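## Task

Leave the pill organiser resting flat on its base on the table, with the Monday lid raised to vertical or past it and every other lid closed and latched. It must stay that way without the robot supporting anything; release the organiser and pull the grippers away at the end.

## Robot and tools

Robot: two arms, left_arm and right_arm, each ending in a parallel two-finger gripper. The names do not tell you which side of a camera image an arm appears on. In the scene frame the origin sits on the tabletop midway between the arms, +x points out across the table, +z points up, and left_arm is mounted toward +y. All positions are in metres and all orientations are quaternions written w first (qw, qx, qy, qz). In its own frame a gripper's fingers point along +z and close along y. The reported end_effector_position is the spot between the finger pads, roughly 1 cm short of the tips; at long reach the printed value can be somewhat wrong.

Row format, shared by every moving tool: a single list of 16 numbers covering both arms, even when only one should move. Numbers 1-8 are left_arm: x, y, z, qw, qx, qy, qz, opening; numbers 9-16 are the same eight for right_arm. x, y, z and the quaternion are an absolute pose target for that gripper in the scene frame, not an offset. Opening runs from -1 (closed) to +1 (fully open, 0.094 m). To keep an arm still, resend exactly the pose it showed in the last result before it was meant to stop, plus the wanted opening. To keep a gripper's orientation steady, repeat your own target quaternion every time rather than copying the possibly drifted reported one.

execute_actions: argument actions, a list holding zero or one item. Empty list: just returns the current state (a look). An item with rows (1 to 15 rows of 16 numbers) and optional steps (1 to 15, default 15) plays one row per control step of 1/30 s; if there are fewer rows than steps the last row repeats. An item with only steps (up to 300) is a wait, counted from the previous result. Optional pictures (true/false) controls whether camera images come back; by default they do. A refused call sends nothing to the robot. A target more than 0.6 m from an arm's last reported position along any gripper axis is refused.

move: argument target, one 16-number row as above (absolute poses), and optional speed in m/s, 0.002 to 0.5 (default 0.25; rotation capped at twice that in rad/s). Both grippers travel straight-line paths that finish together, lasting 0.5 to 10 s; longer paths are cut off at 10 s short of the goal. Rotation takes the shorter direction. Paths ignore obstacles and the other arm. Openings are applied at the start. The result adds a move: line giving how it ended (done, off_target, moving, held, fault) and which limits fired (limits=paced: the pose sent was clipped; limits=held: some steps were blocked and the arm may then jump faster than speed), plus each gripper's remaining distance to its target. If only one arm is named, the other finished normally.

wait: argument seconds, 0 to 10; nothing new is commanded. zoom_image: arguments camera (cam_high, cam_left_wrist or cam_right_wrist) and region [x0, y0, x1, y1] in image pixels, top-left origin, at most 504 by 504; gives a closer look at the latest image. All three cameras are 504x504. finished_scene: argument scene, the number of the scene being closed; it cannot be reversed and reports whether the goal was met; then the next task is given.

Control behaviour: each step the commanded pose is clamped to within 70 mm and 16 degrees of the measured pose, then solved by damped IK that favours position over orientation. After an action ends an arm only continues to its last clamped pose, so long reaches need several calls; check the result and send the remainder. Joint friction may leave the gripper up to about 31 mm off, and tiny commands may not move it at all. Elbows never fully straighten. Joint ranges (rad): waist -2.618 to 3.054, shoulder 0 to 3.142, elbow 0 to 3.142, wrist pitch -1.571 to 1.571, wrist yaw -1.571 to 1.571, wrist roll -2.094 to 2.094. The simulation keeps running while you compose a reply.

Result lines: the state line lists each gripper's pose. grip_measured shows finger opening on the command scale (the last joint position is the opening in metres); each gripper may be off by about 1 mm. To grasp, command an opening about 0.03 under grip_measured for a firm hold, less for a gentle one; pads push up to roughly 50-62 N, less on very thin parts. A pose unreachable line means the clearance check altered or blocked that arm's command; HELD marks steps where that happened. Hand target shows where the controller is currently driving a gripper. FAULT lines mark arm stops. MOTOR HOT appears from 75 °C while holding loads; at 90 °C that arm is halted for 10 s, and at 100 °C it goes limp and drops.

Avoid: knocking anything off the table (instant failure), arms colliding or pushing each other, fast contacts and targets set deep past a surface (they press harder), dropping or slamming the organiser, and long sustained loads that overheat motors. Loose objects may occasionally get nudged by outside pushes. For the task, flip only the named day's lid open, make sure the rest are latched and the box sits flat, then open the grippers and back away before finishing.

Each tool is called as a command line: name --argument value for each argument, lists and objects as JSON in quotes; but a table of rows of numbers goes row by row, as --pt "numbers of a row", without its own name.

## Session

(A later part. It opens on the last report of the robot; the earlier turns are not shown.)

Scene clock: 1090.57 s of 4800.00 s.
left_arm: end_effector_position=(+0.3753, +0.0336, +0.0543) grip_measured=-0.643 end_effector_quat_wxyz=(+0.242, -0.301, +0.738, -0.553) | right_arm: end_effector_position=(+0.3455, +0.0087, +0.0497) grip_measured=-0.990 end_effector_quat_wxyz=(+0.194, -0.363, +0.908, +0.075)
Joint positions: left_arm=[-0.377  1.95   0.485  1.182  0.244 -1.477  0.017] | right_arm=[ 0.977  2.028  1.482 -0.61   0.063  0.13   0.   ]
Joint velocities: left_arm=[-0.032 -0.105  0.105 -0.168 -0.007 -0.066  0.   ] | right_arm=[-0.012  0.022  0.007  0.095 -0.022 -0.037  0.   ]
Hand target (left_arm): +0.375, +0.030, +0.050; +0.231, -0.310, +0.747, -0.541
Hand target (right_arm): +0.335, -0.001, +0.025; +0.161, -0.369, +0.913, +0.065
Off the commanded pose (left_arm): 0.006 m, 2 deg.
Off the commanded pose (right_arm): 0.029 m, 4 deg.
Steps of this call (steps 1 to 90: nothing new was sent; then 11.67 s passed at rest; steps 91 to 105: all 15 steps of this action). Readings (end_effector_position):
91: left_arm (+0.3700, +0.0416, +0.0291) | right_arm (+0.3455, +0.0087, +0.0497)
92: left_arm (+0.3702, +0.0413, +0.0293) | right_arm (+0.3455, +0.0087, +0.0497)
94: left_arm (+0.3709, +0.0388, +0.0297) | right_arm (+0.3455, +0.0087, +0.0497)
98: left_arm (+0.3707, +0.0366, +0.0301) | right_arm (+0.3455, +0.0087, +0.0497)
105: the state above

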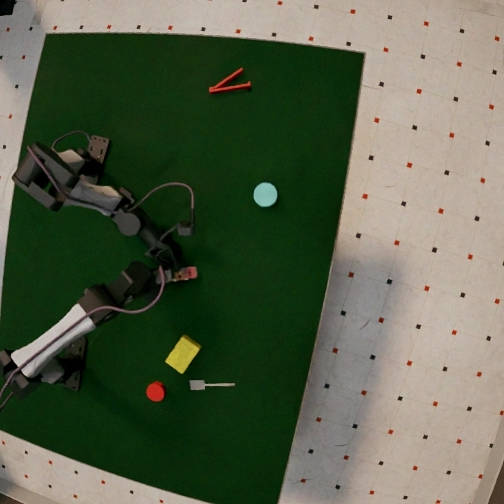

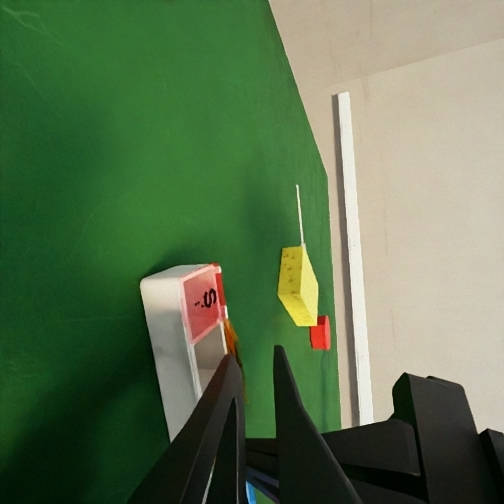

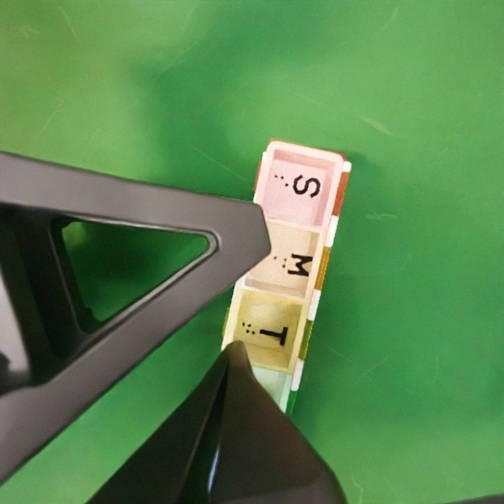

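execute_actions --actions '[{"rows":[[0.377,0.028,0.048,0.23,-0.31,0.747,-0.540,-0.63,0.335,-0.001,0.025,0.161,-0.369,0.913,0.065,-1],[0.379,0.026,0.047,0.23,-0.31,0.747,-0.540,-0.61,0.335,-0.001,0.025,0.161,-0.369,0.913,0.065,-1],[0.381,0.024,0.046,0.23,-0.31,0.747,-0.540,-0.59,0.335,-0.001,0.025,0.161,-0.369,0.913,0.065,-1],[0.383,0.022,0.046,0.23,-0.31,0.747,-0.540,-0.57,0.335,-0.001,0.025,0.161,-0.369,0.913,0.065,-1],[0.385,0.020,0.045,0.23,-0.31,0.747,-0.540,-0.55,0.335,-0.001,0.025,0.161,-0.369,0.913,0.065,-1],[0.387,0.018,0.045,0.23,-0.31,0.747,-0.540,-0.53,0.335,-0.001,0.025,0.161,-0.369,0.913,0.065,-1],[0.389,0.016,0.045,0.23,-0.31,0.747,-0.540,-0.51,0.335,-0.001,0.025,0.161,-0.369,0.913,0.065,-1]],"steps":14}]'

zoom_image --camera "cam_left_wrist" --region '[100, 250, 330, 480]'

Scene clock: 1101.07 s of 4800.00 s.
left_arm: end_effector_position=(+0.3897, +0.0194, +0.0618) grip_measured=-0.513 end_effector_quat_wxyz=(+0.244, -0.300, +0.736, -0.555) | right_arm: end_effector_position=(+0.3457, +0.0089, +0.0498) grip_measured=-0.990 end_effector_quat_wxyz=(+0.195, -0.363, +0.908, +0.075)
Joint positions: left_arm=[-0.395  1.959  0.566  1.118  0.227 -1.481  0.023] | right_arm=[ 0.977  2.028  1.482 -0.608  0.063  0.13   0.   ]
Joint velocities: left_arm=[ 0.012  0.032  0.012 -0.081  0.007 -0.007 -0.001] | right_arm=[-0.002  0.002 -0.017 -0.081 -0.007 -0.022 -0.001]
Hand target (left_arm): +0.388, +0.017, +0.046; +0.230, -0.310, +0.748, -0.540
Hand target (right_arm): +0.335, -0.001, +0.025; +0.161, -0.369, +0.913, +0.065
Off the commanded pose (left_arm): 0.017 m, 3 deg.
Off the commanded pose (right_arm): 0.029 m, 4 deg.
Steps of this call (steps 1 to 90: nothing new was sent; then 7.03 s passed at rest; steps 91 to 104: all 14 steps of this action). Readings (end_effector_position):
91: left_arm (+0.3750, +0.0361, +0.0460) | right_arm (+0.3455, +0.0087, +0.0497)
92: left_arm (+0.3756, +0.0359, +0.0463) | right_arm (+0.3455, +0.0087, +0.0497)
94: left_arm (+0.3782, +0.0330, +0.0489) | right_arm (+0.3456, +0.0088, +0.0498)
98: left_arm (+0.3874, +0.0220, +0.0616) | right_arm (+0.3457, +0.0089, +0.0498)
104: the state above

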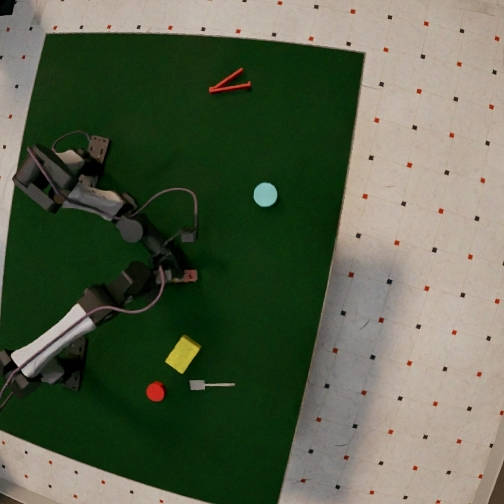

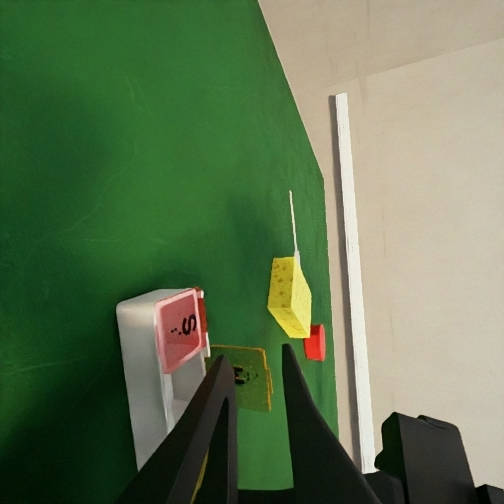

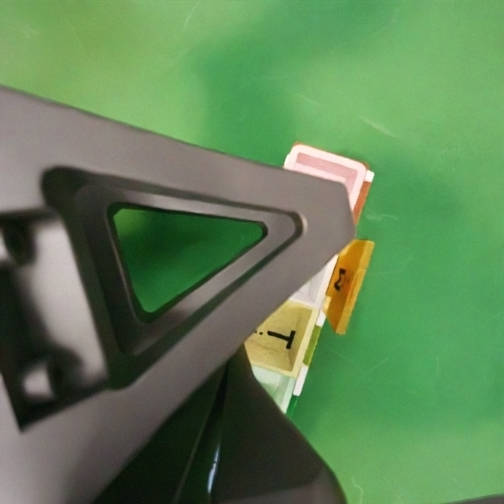

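Region (100, 250, 330, 480) of cam_left_wrist's 504x504 image, scaled by 2.191, with more detail than that image has.

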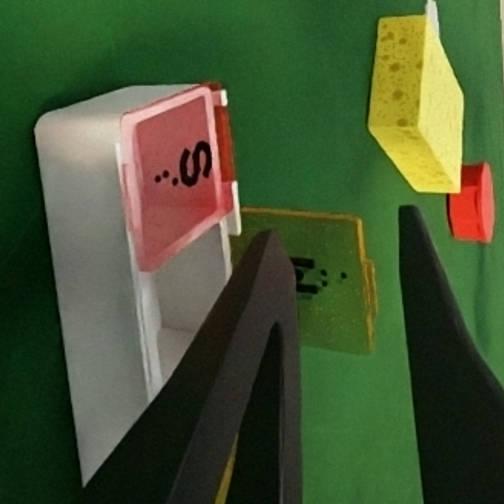

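execute_actions --actions '[{"rows":[[0.384,0.022,0.047,0.23,-0.31,0.747,-0.540,-0.51,0.335,-0.001,0.025,0.161,-0.369,0.913,0.065,-1],[0.378,0.028,0.050,0.23,-0.31,0.747,-0.540,-0.51,0.335,-0.001,0.025,0.161,-0.369,0.913,0.065,-1],[0.370,0.036,0.054,0.23,-0.31,0.747,-0.540,-0.51,0.335,-0.001,0.025,0.161,-0.369,0.913,0.065,-1],[0.360,0.046,0.060,0.23,-0.31,0.747,-0.540,-0.51,0.335,-0.001,0.025,0.161,-0.369,0.913,0.065,-1],[0.350,0.056,0.068,0.23,-0.31,0.747,-0.540,-0.51,0.335,-0.001,0.025,0.161,-0.369,0.913,0.065,-1],[0.338,0.068,0.078,0.23,-0.31,0.747,-0.540,-0.51,0.335,-0.001,0.025,0.161,-0.369,0.913,0.065,-1],[0.326,0.080,0.088,0.23,-0.31,0.747,-0.540,-0.51,0.335,-0.001,0.025,0.161,-0.369,0.913,0.065,-1],[0.314,0.092,0.098,0.23,-0.31,0.747,-0.540,-0.51,0.335,-0.001,0.025,0.161,-0.369,0.913,0.065,-1],[0.302,0.104,0.106,0.23,-0.31,0.747,-0.540,-0.51,0.335,-0.001,0.025,0.161,-0.369,0.913,0.065,-1]],"steps":15}]'

Scene clock: 1112.97 s of 4800.00 s.
left_arm: end_effector_position=(+0.3146, +0.0987, +0.1309) grip_measured=-0.513 end_effector_quat_wxyz=(+0.275, -0.295, +0.706, -0.582) | right_arm: end_effector_position=(+0.3457, +0.0089, +0.0498) grip_measured=-0.990 end_effector_quat_wxyz=(+0.195, -0.363, +0.908, +0.075)
Joint positions: left_arm=[-0.262  1.313  0.188  0.943  0.326 -1.467  0.023] | right_arm=[ 0.977  2.028  1.482 -0.608  0.063  0.13   0.   ]
Joint velocities: left_arm=[ 0.09  -0.74   0.002 -0.623  0.198  0.051  0.001] | right_arm=[-0.022  0.007 -0.012  0.066 -0.037 -0.037 -0.   ]
Hand target (left_arm): +0.300, +0.103, +0.104; +0.234, -0.310, +0.738, -0.552
Hand target (right_arm): +0.335, -0.001, +0.025; +0.161, -0.369, +0.913, +0.065
Off the commanded pose (left_arm): 0.028 m, 9 deg.
Off the commanded pose (right_arm): 0.029 m, 4 deg.
Steps of this call (steps 1 to 90: nothing new was sent; then 8.40 s passed at rest; steps 91 to 105: all 15 steps of this action). Readings (end_effector_position):
91: left_arm (+0.3895, +0.0197, +0.0598) | right_arm (+0.3457, +0.0089, +0.0498)
92: left_arm (+0.3888, +0.0201, +0.0589) | right_arm (+0.3457, +0.0089, +0.0498)
94: left_arm (+0.3802, +0.0253, +0.0566) | right_arm (+0.3457, +0.0089, +0.0498)
98: left_arm (+0.3448, +0.0592, +0.0690) | right_arm (+0.3457, +0.0089, +0.0498)
105: the state above

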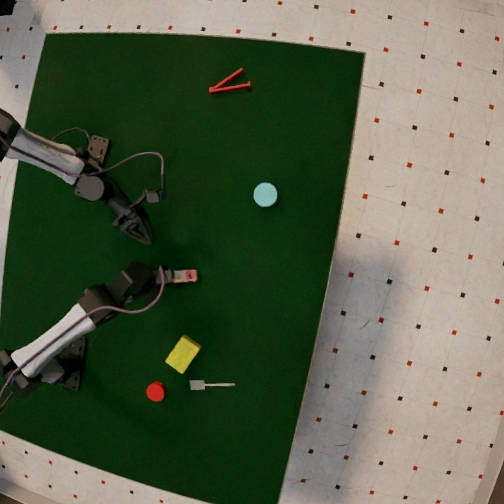

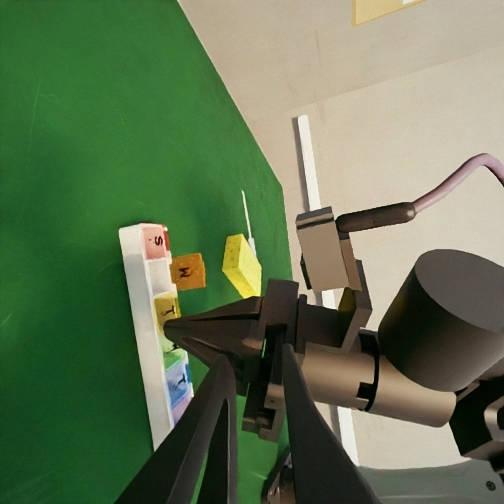

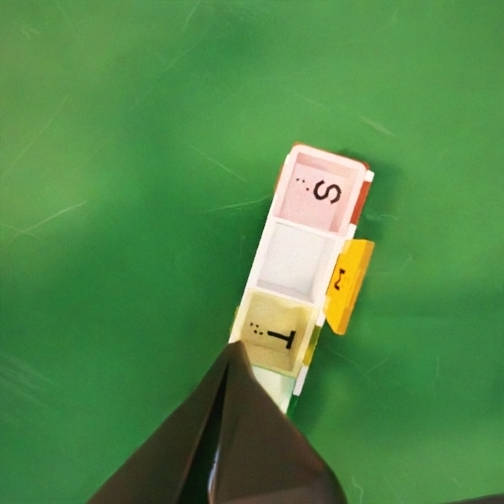

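Lid stays open. Raise right arm straight up, then clear both.

execute_actions --actions '[{"rows":[[0.295,0.110,0.12,0.25,-0.30,0.735,-0.56,-0.51,0.343,0.006,0.052,0.19,-0.365,0.909,0.074,-1],[0.288,0.120,0.125,0.25,-0.30,0.735,-0.56,-0.51,0.342,0.005,0.060,0.19,-0.365,0.909,0.074,-1],[0.280,0.130,0.13,0.25,-0.30,0.735,-0.56,-0.51,0.340,0.003,0.070,0.19,-0.365,0.909,0.074,-1],[0.273,0.140,0.135,0.25,-0.30,0.735,-0.56,-0.51,0.336,-0.001,0.082,0.19,-0.365,0.909,0.074,-1],[0.266,0.150,0.14,0.25,-0.30,0.735,-0.56,-0.51,0.330,-0.008,0.094,0.19,-0.365,0.909,0.074,-1],[0.26,0.160,0.145,0.25,-0.30,0.735,-0.56,-0.51,0.322,-0.018,0.106,0.19,-0.365,0.909,0.074,-1],[0.253,0.170,0.15,0.25,-0.30,0.735,-0.56,-0.51,0.312,-0.032,0.116,0.19,-0.365,0.909,0.074,-1],[0.246,0.180,0.155,0.25,-0.30,0.735,-0.56,-0.51,0.300,-0.048,0.124,0.19,-0.365,0.909,0.074,-1],[0.24,0.188,0.16,0.25,-0.30,0.735,-0.56,-0.51,0.288,-0.066,0.132,0.19,-0.365,0.909,0.074,-1],[0.24,0.19,0.16,0.25,-0.30,0.735,-0.56,-0.51,0.276,-0.084,0.138,0.19,-0.365,0.909,0.074,-1],[0.24,0.19,0.16,0.25,-0.30,0.735,-0.56,-0.51,0.264,-0.102,0.144,0.19,-0.365,0.909,0.074,-1],[0.24,0.19,0.16,0.25,-0.30,0.735,-0.56,-0.51,0.252,-0.120,0.150,0.19,-0.365,0.909,0.074,-1],[0.24,0.19,0.16,0.25,-0.30,0.735,-0.56,-0.51,0.242,-0.138,0.155,0.19,-0.365,0.909,0.074,-1]],"steps":15}]'

zoom_image --camera "cam_high" --region '[110, 230, 230, 320]'

Scene clock: 1126.97 s of 4800.00 s.
left_arm: end_effector_position=(+0.2690, +0.1902, +0.1858) grip_measured=-0.513 end_effector_quat_wxyz=(+0.347, -0.286, +0.656, -0.606) | right_arm: end_effector_position=(+0.2736, -0.0864, +0.1549) grip_measured=-0.990 end_effector_quat_wxyz=(+0.231, -0.358, +0.900, +0.095)
Joint positions: left_arm=[ 0.212  0.537  0.072  0.433  0.71  -1.441  0.023] | right_arm=[ 0.969  1.445  1.184 -0.809  0.061  0.124  0.   ]
Joint velocities: left_arm=[ 0.686 -0.637 -0.007 -1.062  0.96   0.022  0.   ] | right_arm=[-0.139 -1.702 -0.989 -0.667 -0.037 -0.125 -0.001]
Hand target (left_arm): +0.251, +0.182, +0.163; +0.275, -0.293, +0.685, -0.608
Hand target (right_arm): +0.247, -0.126, +0.146; +0.189, -0.364, +0.909, +0.074
Off the commanded pose (left_arm): 0.039 m, 15 deg; orientation clipped at the last step of the last action.
Off the commanded pose (right_arm): 0.061 m, 5 deg; position clipped at the last step of the last action.
Steps of this call (steps 1 to 90: nothing new was sent; then 10.50 s passed at rest; steps 91 to 105: all 15 steps of this action). Readings (end_effector_position):
91: left_arm (+0.3039, +0.0991, +0.1124) | right_arm (+0.3458, +0.0089, +0.0502)
92: left_arm (+0.3020, +0.1023, +0.1157) | right_arm (+0.3457, +0.0087, +0.0507)
94: left_arm (+0.2971, +0.1156, +0.1295) | right_arm (+0.3429, +0.0052, +0.0533)
98: left_arm (+0.2862, +0.1527, +0.1628) | right_arm (+0.3296, -0.0117, +0.0878)
105: the state above

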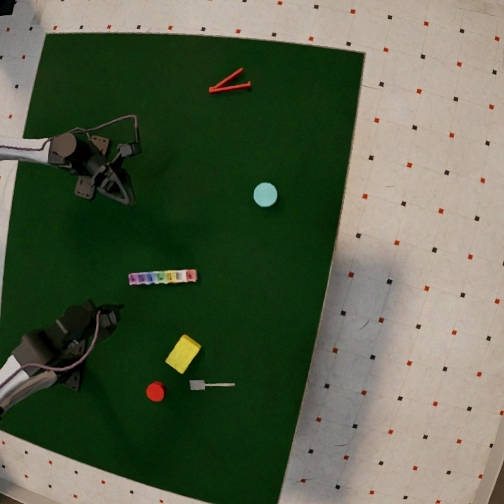

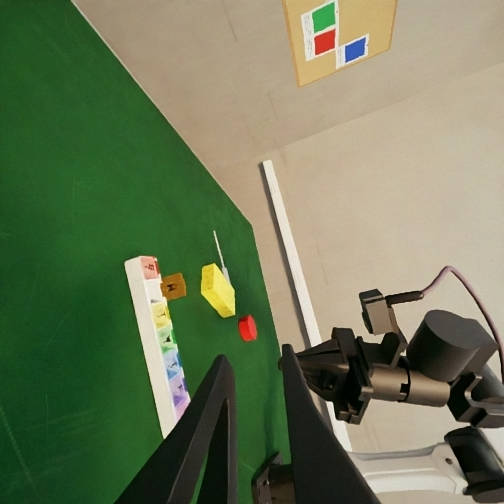

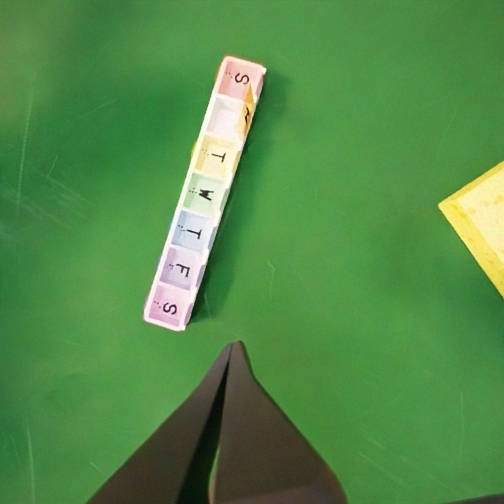

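Region (110, 230, 230, 320) of cam_high's 504x504 image, scaled by 4.200, with more detail than that image has; it fills the top 378 rows of this view, and the rest is white.

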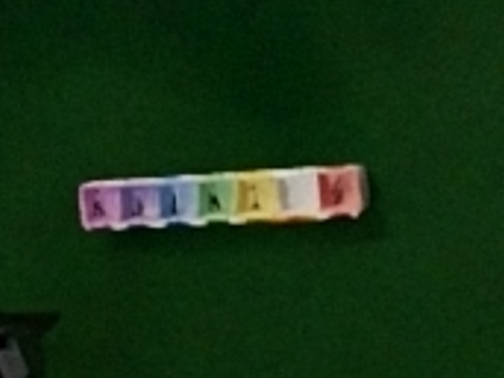

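zoom_image --camera "cam_right_wrist" --region '[170, 40, 310, 180]'

zoom_image --camera "cam_left_wrist" --region '[100, 230, 220, 350]'

Region (170, 40, 310, 180) of cam_right_wrist's 504x504 image, scaled by 3.600, with more detail than that image has.

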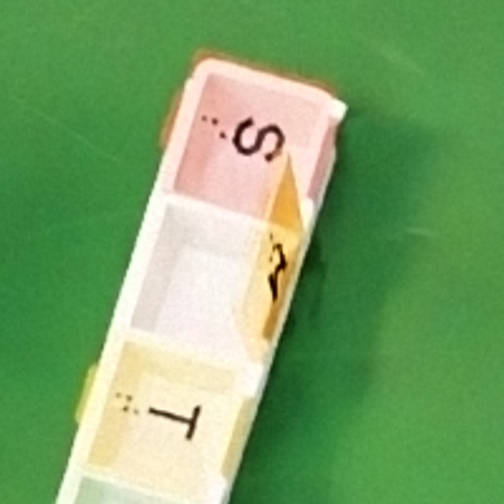

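Region (100, 230, 220, 350) of cam_left_wrist's 504x504 image, scaled by 4.200, with more detail than that image has.

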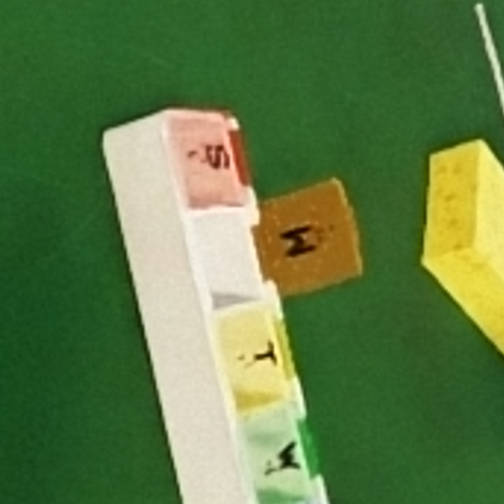

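execute_actions --actions '[{"rows":[[0.27,0.17,0.15,0.25,-0.30,0.735,-0.56,-0.51,0.285,-0.070,0.14,0.19,-0.365,0.909,0.074,-1],[0.28,0.15,0.14,0.25,-0.30,0.735,-0.56,-0.51,0.295,-0.055,0.13,0.19,-0.365,0.909,0.074,-1],[0.29,0.13,0.13,0.25,-0.30,0.735,-0.56,-0.51,0.305,-0.040,0.12,0.19,-0.365,0.909,0.074,-1],[0.30,0.115,0.12,0.24,-0.305,0.74,-0.55,-0.51,0.315,-0.026,0.11,0.19,-0.365,0.909,0.074,-1],[0.31,0.10,0.11,0.23,-0.31,0.747,-0.54,-0.51,0.324,-0.014,0.10,0.19,-0.365,0.909,0.074,-1],[0.318,0.09,0.10,0.23,-0.31,0.747,-0.54,-0.51,0.331,-0.005,0.09,0.19,-0.365,0.909,0.074,-1],[0.325,0.082,0.092,0.23,-0.31,0.747,-0.54,-0.51,0.336,0.000,0.08,0.19,-0.365,0.909,0.074,-1],[0.330,0.076,0.085,0.23,-0.31,0.747,-0.54,-0.51,0.338,0.002,0.072,0.19,-0.365,0.909,0.074,-1],[0.335,0.070,0.080,0.23,-0.31,0.747,-0.54,-0.51,0.338,0.002,0.066,0.19,-0.365,0.909,0.074,-1],[0.338,0.067,0.075,0.23,-0.31,0.747,-0.54,-0.51,0.338,0.002,0.062,0.19,-0.365,0.909,0.074,-1]],"steps":15}]'

Scene clock: 1181.63 s of 4800.00 s.
left_arm: end_effector_position=(+0.2907, +0.0875, +0.0691) grip_measured=-0.513 end_effector_quat_wxyz=(+0.156, -0.307, +0.797, -0.496) | right_arm: end_effector_position=(+0.3343, -0.0086, +0.0595) grip_measured=-0.990 end_effector_quat_wxyz=(+0.174, -0.369, +0.911, +0.063)
Joint positions: left_arm=[-0.272  1.333  0.273  0.53   0.428 -1.395  0.023] | right_arm=[ 0.972  1.976  1.465 -0.691  0.06   0.118  0.   ]
Joint velocities: left_arm=[-0.31   1.658  0.603  1.179 -0.535 -0.198 -0.   ] | right_arm=[ 0.022 -0.002  0.061  0.183 -0.066 -0.037  0.001]
Hand target (left_arm): +0.321, +0.079, +0.085; +0.207, -0.311, +0.771, -0.516
Hand target (right_arm): +0.340, +0.003, +0.063; +0.190, -0.365, +0.908, +0.074
Off the commanded pose (left_arm): 0.052 m, 11 deg.
Off the commanded pose (right_arm): 0.012 m, 2 deg.
Steps of this call (steps 1 to 90: nothing new was sent; then 51.17 s passed at rest; steps 91 to 105: all 15 steps of this action). Readings (end_effector_position):
91: left_arm (+0.2535, +0.1795, +0.1596) | right_arm (+0.2514, -0.1192, +0.1524)
92: left_arm (+0.2556, +0.1751, +0.1581) | right_arm (+0.2582, -0.1098, +0.1511)
94: left_arm (+0.2539, +0.1538, +0.1503) | right_arm (+0.2767, -0.0837, +0.1389)
98: left_arm (+0.2515, +0.1196, +0.1141) | right_arm (+0.3081, -0.0410, +0.0912)
105: the state above

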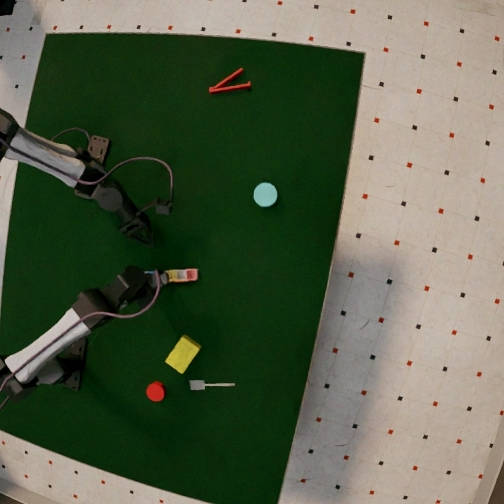

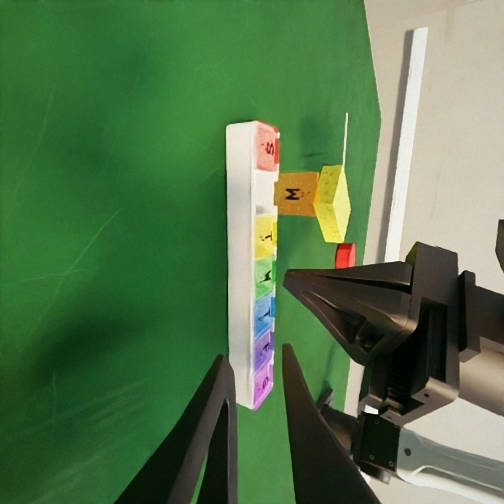

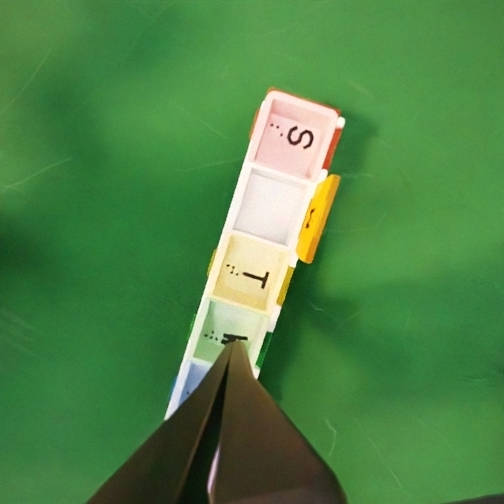

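execute_actions --actions '[{"rows":[[0.315,0.082,0.072,0.23,-0.31,0.747,-0.54,-0.51,0.340,0.003,0.066,0.19,-0.365,0.909,0.074,-1],[0.325,0.076,0.066,0.23,-0.31,0.747,-0.54,-0.51,0.345,0.008,0.066,0.19,-0.365,0.909,0.074,-1],[0.333,0.070,0.062,0.23,-0.31,0.747,-0.54,-0.51,0.349,0.012,0.065,0.19,-0.365,0.909,0.074,-1],[0.340,0.064,0.058,0.23,-0.31,0.747,-0.54,-0.51,0.351,0.014,0.063,0.19,-0.365,0.909,0.074,-1],[0.345,0.059,0.055,0.23,-0.31,0.747,-0.54,-0.51,0.351,0.014,0.060,0.19,-0.365,0.909,0.074,-1],[0.350,0.054,0.052,0.23,-0.31,0.747,-0.54,-0.51,0.351,0.014,0.058,0.19,-0.365,0.909,0.074,-1],[0.354,0.050,0.050,0.23,-0.31,0.747,-0.54,-0.51,0.351,0.014,0.056,0.19,-0.365,0.909,0.074,-1]],"steps":15}]'

Scene clock: 1196.10 s of 4800.00 s.
left_arm: end_effector_position=(+0.3478, +0.0567, +0.0452) grip_measured=-0.513 end_effector_quat_wxyz=(+0.220, -0.313, +0.760, -0.525) | right_arm: end_effector_position=(+0.3474, +0.0078, +0.0513) grip_measured=-0.990 end_effector_quat_wxyz=(+0.180, -0.368, +0.910, +0.067)
Joint positions: left_arm=[-0.347  1.826  0.373  1.079  0.277 -1.458  0.023] | right_arm=[ 0.972  2.052  1.538 -0.674  0.06   0.118  0.   ]
Joint velocities: left_arm=[-0.007 -0.002  0.051  0.3   -0.066 -0.007 -0.002] | right_arm=[-0.022 -0.012 -0.007  0.007  0.037  0.037 -0.   ]
Hand target (left_arm): +0.354, +0.051, +0.051; +0.230, -0.310, +0.749, -0.538
Hand target (right_arm): +0.351, +0.014, +0.057; +0.190, -0.365, +0.909, +0.074
Off the commanded pose (left_arm): 0.010 m, 3 deg.
Off the commanded pose (right_arm): 0.009 m, 1 deg.
Steps of this call (steps 1 to 90: nothing new was sent; then 10.97 s passed at rest; steps 91 to 105: all 15 steps of this action). Readings (end_effector_position):
91: left_arm (+0.3190, +0.0833, +0.0845) | right_arm (+0.3363, -0.0061, +0.0582)
92: left_arm (+0.3201, +0.0821, +0.0837) | right_arm (+0.3367, -0.0055, +0.0587)
94: left_arm (+0.3233, +0.0777, +0.0690) | right_arm (+0.3418, +0.0009, +0.0605)
98: left_arm (+0.3334, +0.0639, +0.0351) | right_arm (+0.3478, +0.0084, +0.0571)
105: the state above

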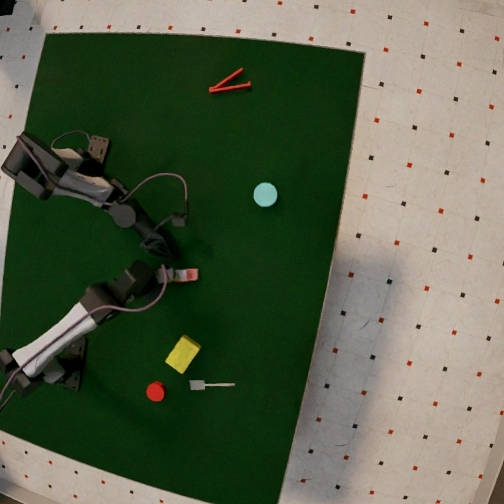

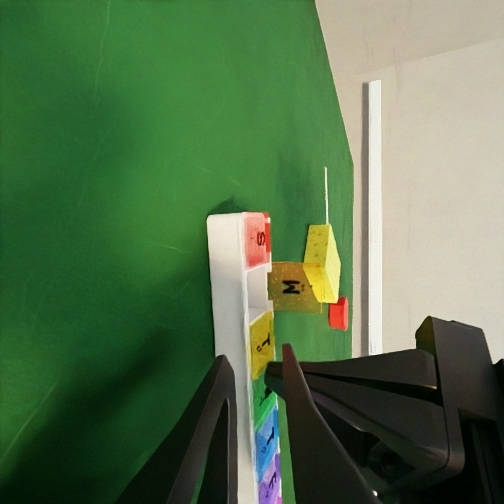

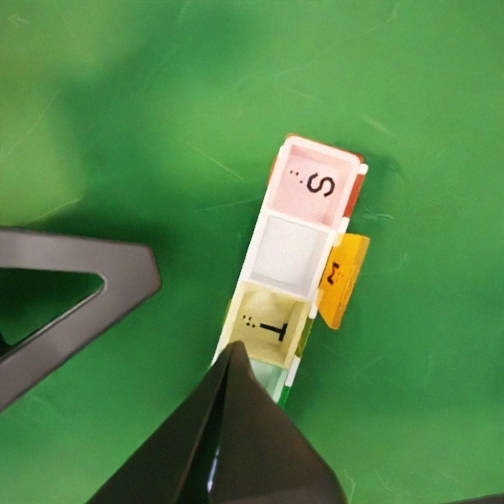

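execute_actions --actions '[{"rows":[[0.352,0.052,0.056,0.23,-0.31,0.747,-0.54,-0.51,0.342,0.004,0.045,0.18,-0.368,0.910,0.067,-1],[0.354,0.050,0.060,0.23,-0.31,0.747,-0.54,-0.51,0.340,0.002,0.038,0.18,-0.368,0.910,0.067,-1],[0.356,0.048,0.062,0.23,-0.31,0.747,-0.54,-0.51,0.340,0.002,0.034,0.18,-0.368,0.910,0.067,-1],[0.359,0.045,0.062,0.23,-0.31,0.747,-0.54,-0.51,0.340,0.002,0.034,0.18,-0.368,0.910,0.067,-1],[0.362,0.042,0.061,0.23,-0.31,0.747,-0.54,-0.51,0.340,0.002,0.034,0.18,-0.368,0.910,0.067,-1],[0.365,0.039,0.060,0.23,-0.31,0.747,-0.54,-0.51,0.340,0.002,0.034,0.18,-0.368,0.910,0.067,-1],[0.368,0.036,0.058,0.23,-0.31,0.747,-0.54,-0.51,0.340,0.002,0.034,0.18,-0.368,0.910,0.067,-1],[0.371,0.033,0.056,0.23,-0.31,0.747,-0.54,-0.51,0.340,0.002,0.034,0.18,-0.368,0.910,0.067,-1],[0.374,0.030,0.054,0.23,-0.31,0.747,-0.54,-0.51,0.340,0.002,0.034,0.18,-0.368,0.910,0.067,-1],[0.377,0.027,0.053,0.23,-0.31,0.747,-0.54,-0.51,0.340,0.002,0.034,0.18,-0.368,0.910,0.067,-1],[0.380,0.024,0.052,0.23,-0.31,0.747,-0.54,-0.51,0.340,0.002,0.034,0.18,-0.368,0.910,0.067,-1],[0.383,0.021,0.051,0.23,-0.31,0.747,-0.54,-0.51,0.340,0.002,0.034,0.18,-0.368,0.910,0.067,-1]],"steps":15}]'

Scene clock: 1209.13 s of 4800.00 s.
left_arm: end_effector_position=(+0.3815, +0.0249, +0.0641) grip_measured=-0.512 end_effector_quat_wxyz=(+0.240, -0.299, +0.741, -0.552) | right_arm: end_effector_position=(+0.3464, +0.0067, +0.0492) grip_measured=-0.990 end_effector_quat_wxyz=(+0.193, -0.366, +0.907, +0.074)
Joint positions: left_arm=[-0.389  1.915  0.531  1.096  0.238 -1.476  0.023] | right_arm=[ 0.972  2.028  1.481 -0.613  0.06   0.118  0.   ]
Joint velocities: left_arm=[-0.017  0.134  0.095  0.037 -0.051 -0.125  0.001] | right_arm=[ 0.012 -0.007 -0.007 -0.051 -0.022 -0.022 -0.   ]
Hand target (left_arm): +0.383, +0.022, +0.051; +0.231, -0.310, +0.748, -0.540
Hand target (right_arm): +0.340, +0.002, +0.034; +0.180, -0.368, +0.910, +0.067
Off the commanded pose (left_arm): 0.014 m, 2 deg.
Off the commanded pose (right_arm): 0.017 m, 2 deg.
Steps of this call (steps 1 to 90: nothing new was sent; then 9.53 s passed at rest; steps 91 to 105: all 15 steps of this action). Readings (end_effector_position):
91: left_arm (+0.3527, +0.0555, +0.0556) | right_arm (+0.3472, +0.0077, +0.0505)
92: left_arm (+0.3527, +0.0555, +0.0554) | right_arm (+0.3468, +0.0071, +0.0491)
94: left_arm (+0.3535, +0.0542, +0.0551) | right_arm (+0.3464, +0.0067, +0.0494)
98: left_arm (+0.3634, +0.0425, +0.0668) | right_arm (+0.3464, +0.0067, +0.0493)
105: the state above

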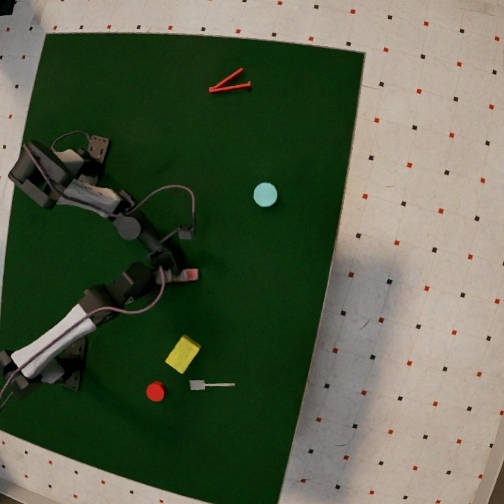

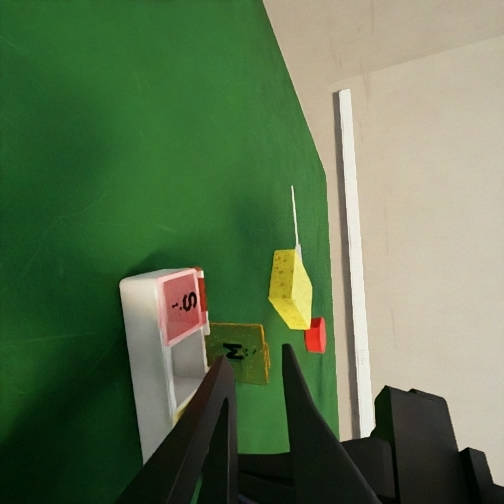

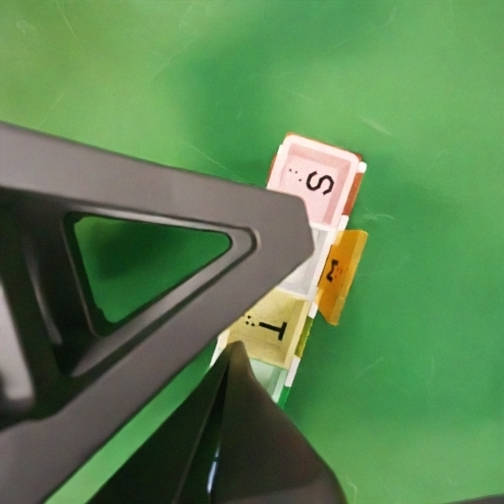

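execute_actions --actions '[{"rows":[[0.385,0.020,0.050,0.23,-0.31,0.747,-0.54,-0.51,0.340,0.002,0.034,0.18,-0.368,0.910,0.067,-1],[0.387,0.018,0.049,0.23,-0.31,0.747,-0.54,-0.51,0.340,0.002,0.034,0.18,-0.368,0.910,0.067,-1],[0.389,0.016,0.048,0.23,-0.31,0.747,-0.54,-0.51,0.340,0.002,0.034,0.18,-0.368,0.910,0.067,-1],[0.391,0.014,0.048,0.23,-0.31,0.747,-0.54,-0.51,0.340,0.002,0.034,0.18,-0.368,0.910,0.067,-1],[0.393,0.012,0.048,0.23,-0.31,0.747,-0.54,-0.51,0.340,0.002,0.034,0.18,-0.368,0.910,0.067,-1],[0.395,0.010,0.048,0.23,-0.31,0.747,-0.54,-0.51,0.340,0.002,0.034,0.18,-0.368,0.910,0.067,-1]],"steps":12}]'

Scene clock: 1217.07 s of 4800.00 s.
left_arm: end_effector_position=(+0.3951, +0.0138, +0.0630) grip_measured=-0.512 end_effector_quat_wxyz=(+0.242, -0.301, +0.738, -0.554) | right_arm: end_effector_position=(+0.3464, +0.0067, +0.0492) grip_measured=-0.990 end_effector_quat_wxyz=(+0.193, -0.366, +0.907, +0.074)
Joint positions: left_arm=[-0.401  1.965  0.6    1.084  0.222 -1.483  0.023] | right_arm=[ 0.972  2.028  1.481 -0.613  0.06   0.118  0.   ]
Joint velocities: left_arm=[-0.002  0.002 -0.002 -0.037 -0.095 -0.037 -0.   ] | right_arm=[-0.007  0.012  0.002 -0.051 -0.007 -0.066 -0.001]
Hand target (left_arm): +0.394, +0.011, +0.048; +0.230, -0.310, +0.748, -0.540
Hand target (right_arm): +0.340, +0.002, +0.034; +0.180, -0.368, +0.910, +0.067
Off the commanded pose (left_arm): 0.015 m, 3 deg.
Off the commanded pose (right_arm): 0.017 m, 2 deg.
Steps of this call (steps 1 to 90: nothing new was sent; then 4.53 s passed at rest; steps 91 to 102: all 12 steps of this action). Readings (end_effector_position):
91: left_arm (+0.3825, +0.0256, +0.0622) | right_arm (+0.3464, +0.0067, +0.0492)
92: left_arm (+0.3831, +0.0252, +0.0623) | right_arm (+0.3464, +0.0067, +0.0492)
94: left_arm (+0.3870, +0.0226, +0.0620) | right_arm (+0.3464, +0.0067, +0.0492)
98: left_arm (+0.3939, +0.0150, +0.0622) | right_arm (+0.3464, +0.0067, +0.0492)
102: the state above

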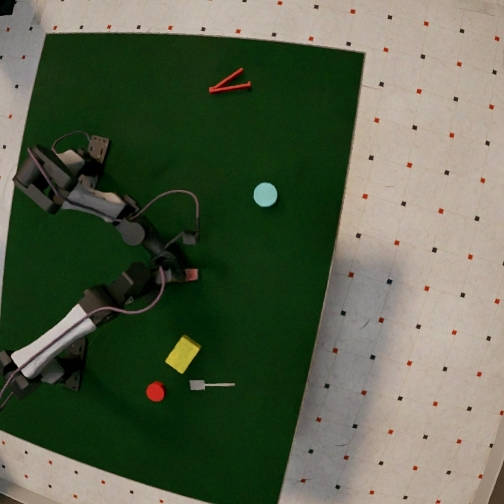

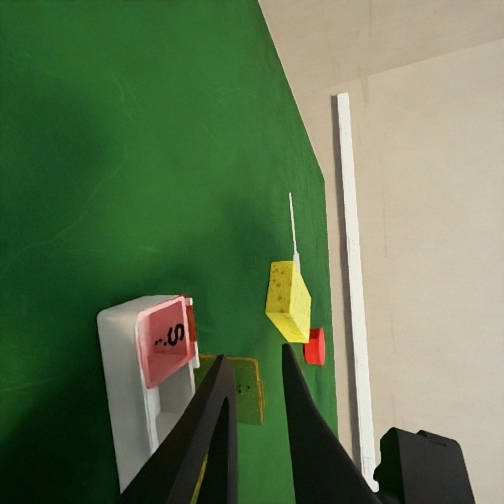

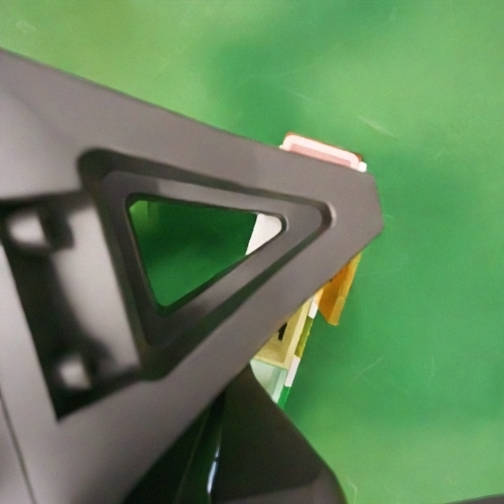

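execute_actions --actions '[{"rows":[[0.396,0.009,0.048,0.23,-0.31,0.747,-0.54,-0.51,0.340,0.002,0.034,0.18,-0.368,0.910,0.067,-1],[0.398,0.007,0.048,0.23,-0.31,0.747,-0.54,-0.51,0.340,0.002,0.034,0.18,-0.368,0.910,0.067,-1],[0.400,0.005,0.048,0.23,-0.31,0.747,-0.54,-0.51,0.340,0.002,0.034,0.18,-0.368,0.910,0.067,-1],[0.402,0.003,0.048,0.23,-0.31,0.747,-0.54,-0.51,0.340,0.002,0.034,0.18,-0.368,0.910,0.067,-1],[0.404,0.001,0.048,0.23,-0.31,0.747,-0.54,-0.51,0.340,0.002,0.034,0.18,-0.368,0.910,0.067,-1]],"steps":10}]'

zoom_image --camera "cam_left_wrist" --region '[80, 270, 310, 500]'

Scene clock: 1226.77 s of 4800.00 s.
left_arm: end_effector_position=(+0.4045, +0.0047, +0.0649) grip_measured=-0.512 end_effector_quat_wxyz=(+0.243, -0.300, +0.736, -0.556) | right_arm: end_effector_position=(+0.3464, +0.0067, +0.0492) grip_measured=-0.990 end_effector_quat_wxyz=(+0.193, -0.366, +0.907, +0.074)
Joint positions: left_arm=[-0.41   1.989  0.653  1.062  0.213 -1.486  0.023] | right_arm=[ 0.972  2.028  1.481 -0.613  0.06   0.118  0.   ]
Joint velocities: left_arm=[-0.007  0.017  0.012 -0.095 -0.007  0.007  0.   ] | right_arm=[-0.017  0.017 -0.017 -0.037  0.007 -0.022 -0.001]
Hand target (left_arm): +0.403, +0.002, +0.049; +0.230, -0.310, +0.747, -0.541
Hand target (right_arm): +0.340, +0.002, +0.034; +0.180, -0.368, +0.910, +0.067
Off the commanded pose (left_arm): 0.017 m, 3 deg.
Off the commanded pose (right_arm): 0.017 m, 2 deg.
Steps of this call (steps 1 to 90: nothing new was sent; then 6.37 s passed at rest; steps 91 to 100: all 10 steps of this action). Readings (end_effector_position):
91: left_arm (+0.3952, +0.0141, +0.0620) | right_arm (+0.3464, +0.0067, +0.0492)
92: left_arm (+0.3956, +0.0140, +0.0623) | right_arm (+0.3464, +0.0067, +0.0492)
94: left_arm (+0.3987, +0.0117, +0.0630) | right_arm (+0.3464, +0.0067, +0.0492)
98: left_arm (+0.4041, +0.0053, +0.0647) | right_arm (+0.3464, +0.0067, +0.0492)
100: the state above

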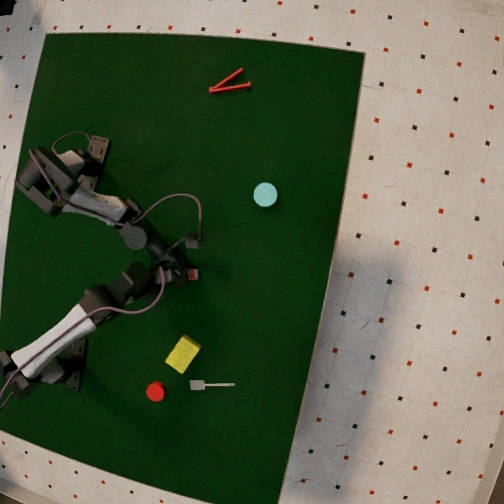

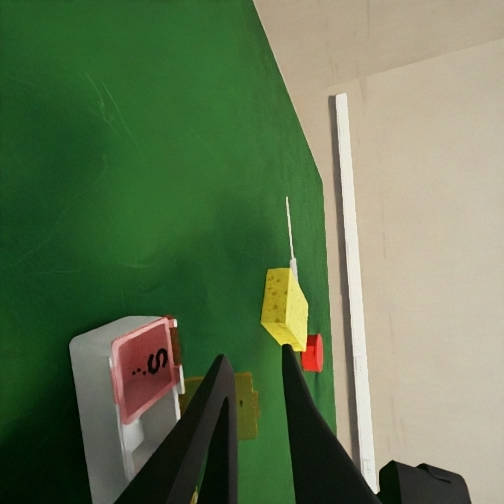

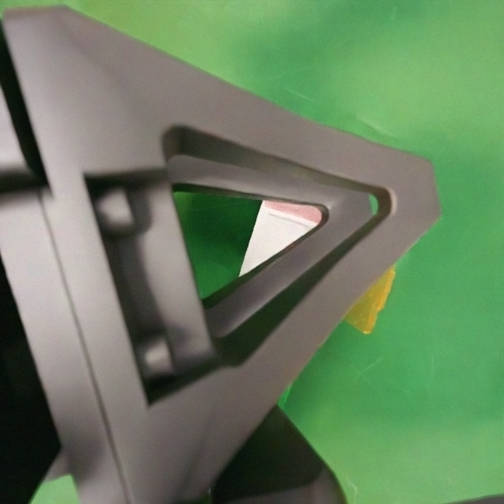

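Region (80, 270, 310, 500) of cam_left_wrist's 504x504 image, scaled by 2.191, with more detail than that image has.

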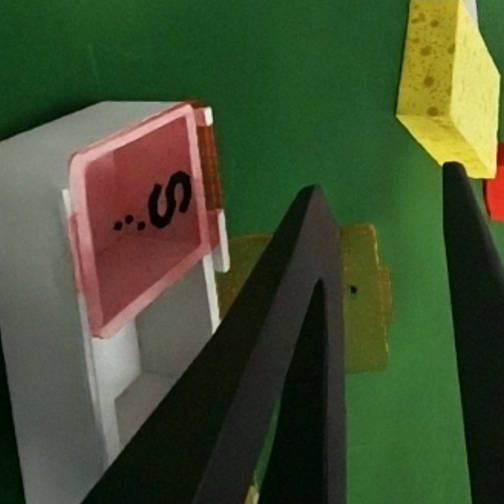

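The lid was pushed further back (corner now at x≈370+). Retreat straight back, then clear.

execute_actions --actions '[{"rows":[[0.398,0.007,0.052,0.23,-0.31,0.747,-0.54,-0.51,0.340,0.002,0.034,0.18,-0.368,0.910,0.067,-1],[0.390,0.015,0.056,0.23,-0.31,0.747,-0.54,-0.51,0.340,0.002,0.034,0.18,-0.368,0.910,0.067,-1],[0.380,0.025,0.060,0.23,-0.31,0.747,-0.54,-0.51,0.340,0.002,0.034,0.18,-0.368,0.910,0.067,-1],[0.370,0.035,0.064,0.23,-0.31,0.747,-0.54,-0.51,0.340,0.002,0.034,0.18,-0.368,0.910,0.067,-1],[0.360,0.045,0.070,0.23,-0.31,0.747,-0.54,-0.51,0.340,0.002,0.034,0.18,-0.368,0.910,0.067,-1],[0.348,0.057,0.078,0.23,-0.31,0.747,-0.54,-0.51,0.340,0.002,0.034,0.18,-0.368,0.910,0.067,-1],[0.336,0.069,0.086,0.23,-0.31,0.747,-0.54,-0.51,0.340,0.002,0.034,0.18,-0.368,0.910,0.067,-1],[0.324,0.081,0.094,0.23,-0.31,0.747,-0.54,-0.51,0.340,0.002,0.034,0.18,-0.368,0.910,0.067,-1],[0.312,0.093,0.102,0.23,-0.31,0.747,-0.54,-0.51,0.340,0.002,0.034,0.18,-0.368,0.910,0.067,-1],[0.300,0.105,0.108,0.23,-0.31,0.747,-0.54,-0.51,0.340,0.002,0.034,0.18,-0.368,0.910,0.067,-1]],"steps":15}]'

execute_actions --actions '[{"rows":[[0.295,0.110,0.12,0.25,-0.30,0.735,-0.56,-0.51,0.343,0.005,0.052,0.19,-0.365,0.909,0.074,-1],[0.290,0.120,0.125,0.25,-0.30,0.735,-0.56,-0.51,0.342,0.004,0.060,0.19,-0.365,0.909,0.074,-1],[0.285,0.130,0.13,0.25,-0.30,0.735,-0.56,-0.51,0.340,0.002,0.070,0.19,-0.365,0.909,0.074,-1],[0.280,0.140,0.135,0.25,-0.30,0.735,-0.56,-0.51,0.336,-0.002,0.082,0.19,-0.365,0.909,0.074,-1],[0.275,0.150,0.14,0.25,-0.30,0.735,-0.56,-0.51,0.330,-0.008,0.094,0.19,-0.365,0.909,0.074,-1],[0.27,0.160,0.145,0.25,-0.30,0.735,-0.56,-0.51,0.322,-0.018,0.106,0.19,-0.365,0.909,0.074,-1],[0.27,0.160,0.15,0.25,-0.30,0.735,-0.56,-0.51,0.312,-0.032,0.116,0.19,-0.365,0.909,0.074,-1],[0.27,0.160,0.15,0.25,-0.30,0.735,-0.56,-0.51,0.300,-0.048,0.124,0.19,-0.365,0.909,0.074,-1],[0.27,0.160,0.15,0.25,-0.30,0.735,-0.56,-0.51,0.288,-0.066,0.132,0.19,-0.365,0.909,0.074,-1],[0.27,0.160,0.15,0.25,-0.30,0.735,-0.56,-0.51,0.276,-0.084,0.138,0.19,-0.365,0.909,0.074,-1],[0.27,0.160,0.15,0.25,-0.30,0.735,-0.56,-0.51,0.264,-0.102,0.144,0.19,-0.365,0.909,0.074,-1]],"steps":15}]'

zoom_image --camera "cam_right_wrist" --region '[130, 30, 330, 350]'

Scene clock: 1249.20 s of 4800.00 s.
left_arm: end_effector_position=(+0.3140, +0.0988, +0.1265) grip_measured=-0.512 end_effector_quat_wxyz=(+0.272, -0.301, +0.709, -0.576) | right_arm: end_effector_position=(+0.3474, +0.0077, +0.0496) grip_measured=-0.990 end_effector_quat_wxyz=(+0.196, -0.366, +0.907, +0.075)
Joint positions: left_arm=[-0.268  1.313  0.188  0.926  0.314 -1.469  0.023] | right_arm=[ 0.972  2.028  1.48  -0.605  0.06   0.118  0.   ]
Joint velocities: left_arm=[ 0.173 -0.979 -0.002 -0.769  0.3    0.037 -0.001] | right_arm=[ 0.017 -0.022 -0.007  0.037  0.095 -0.066  0.001]
Hand target (left_arm): +0.299, +0.103, +0.105; +0.235, -0.310, +0.737, -0.552
Hand target (right_arm): +0.340, +0.002, +0.034; +0.180, -0.368, +0.910, +0.067
Off the commanded pose (left_arm): 0.024 m, 8 deg.
Off the commanded pose (right_arm): 0.018 m, 2 deg.
Steps of this call (steps 1 to 90: nothing new was sent; then 18.93 s passed at rest; steps 91 to 105: all 15 steps of this action). Readings (end_effector_position):
91: left_arm (+0.4043, +0.0052, +0.0633) | right_arm (+0.3472, +0.0076, +0.0498)
92: left_arm (+0.4033, +0.0058, +0.0627) | right_arm (+0.3472, +0.0076, +0.0498)
94: left_arm (+0.3922, +0.0127, +0.0607) | right_arm (+0.3472, +0.0076, +0.0498)
98: left_arm (+0.3555, +0.0489, +0.0688) | right_arm (+0.3473, +0.0077, +0.0495)
105: the state above

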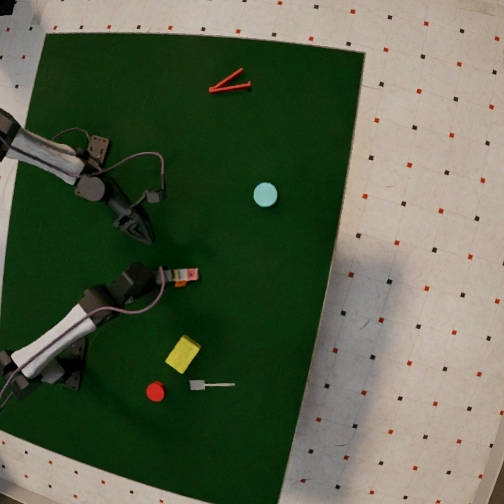

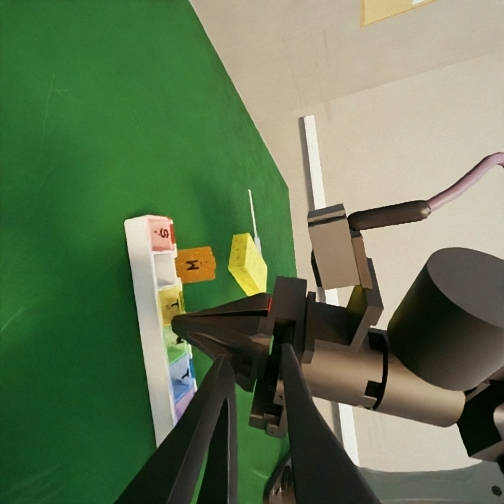

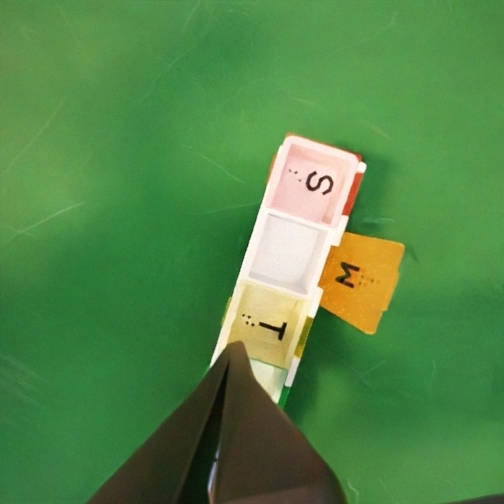

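Scene clock: 1249.70 s of 4800.00 s.
left_arm: end_effector_position=(+0.2775, +0.1623, +0.1649) grip_measured=-0.512 end_effector_quat_wxyz=(+0.297, -0.290, +0.689, -0.594) | right_arm: end_effector_position=(+0.2783, -0.0790, +0.1543) grip_measured=-0.990 end_effector_quat_wxyz=(+0.227, -0.361, +0.900, +0.093)
Joint positions: left_arm=[ 0.054  0.725  0.108  0.473  0.617 -1.422  0.023] | right_arm=[ 0.972  1.486  1.222 -0.816  0.06   0.119  0.   ]
Joint velocities: left_arm=[ 0.061 -0.164  0.295 -1.106  0.3    0.227  0.001] | right_arm=[ 0.007 -0.823 -0.252 -0.564  0.007  0.081 -0.001]
Hand target (left_arm): +0.268, +0.159, +0.151; +0.253, -0.296, +0.717, -0.578
Hand target (right_arm): +0.264, -0.100, +0.142; +0.190, -0.365, +0.909, +0.074
Off the commanded pose (left_arm): 0.017 m, 9 deg.
Off the commanded pose (right_arm): 0.029 m, 5 deg.
Steps of this call (steps 1 to 15: all 15 steps of this action). Readings (end_effector_position):
1: left_arm (+0.3122, +0.1003, +0.1317) | right_arm (+0.3474, +0.0078, +0.0504)
2: left_arm (+0.3096, +0.1035, +0.1365) | right_arm (+0.3472, +0.0075, +0.0509)
4: left_arm (+0.3040, +0.1176, +0.1454) | right_arm (+0.3442, +0.0038, +0.0534)
8: left_arm (+0.2929, +0.1539, +0.1644) | right_arm (+0.3310, -0.0129, +0.0882)
15: the state above

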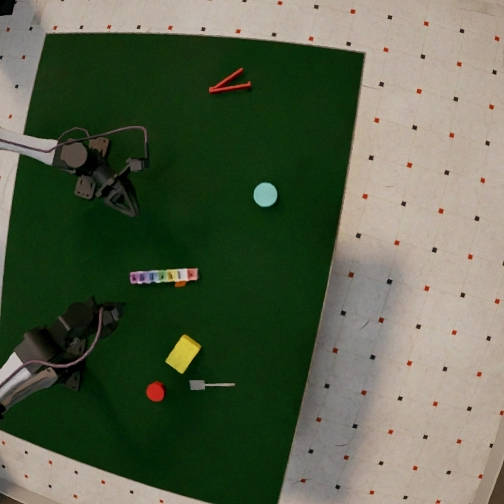

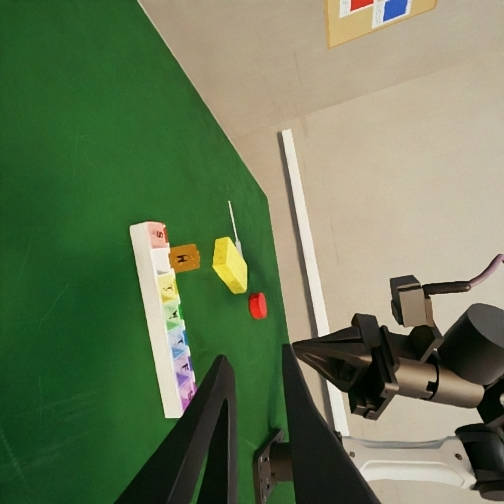

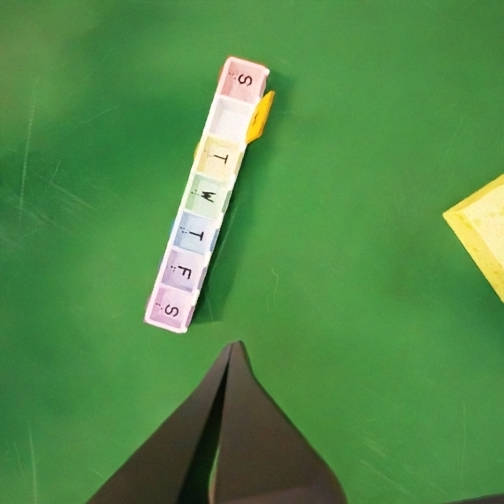

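Region (130, 30, 330, 350) of cam_right_wrist's 504x504 image, scaled by 1.575, with more detail than that image has; it fills the left 315 columns of this view, and the rest is white.

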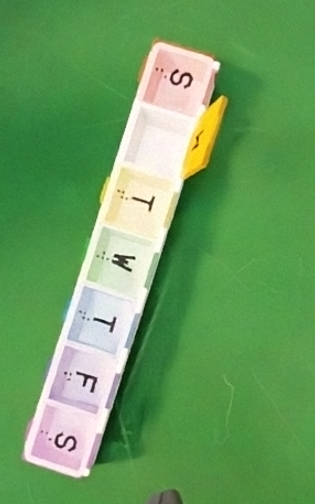

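The lid is now clearly past upright, the other lids are flush and both arms are clear.

finished_scene --scene 2

The scene is finished: the task was done.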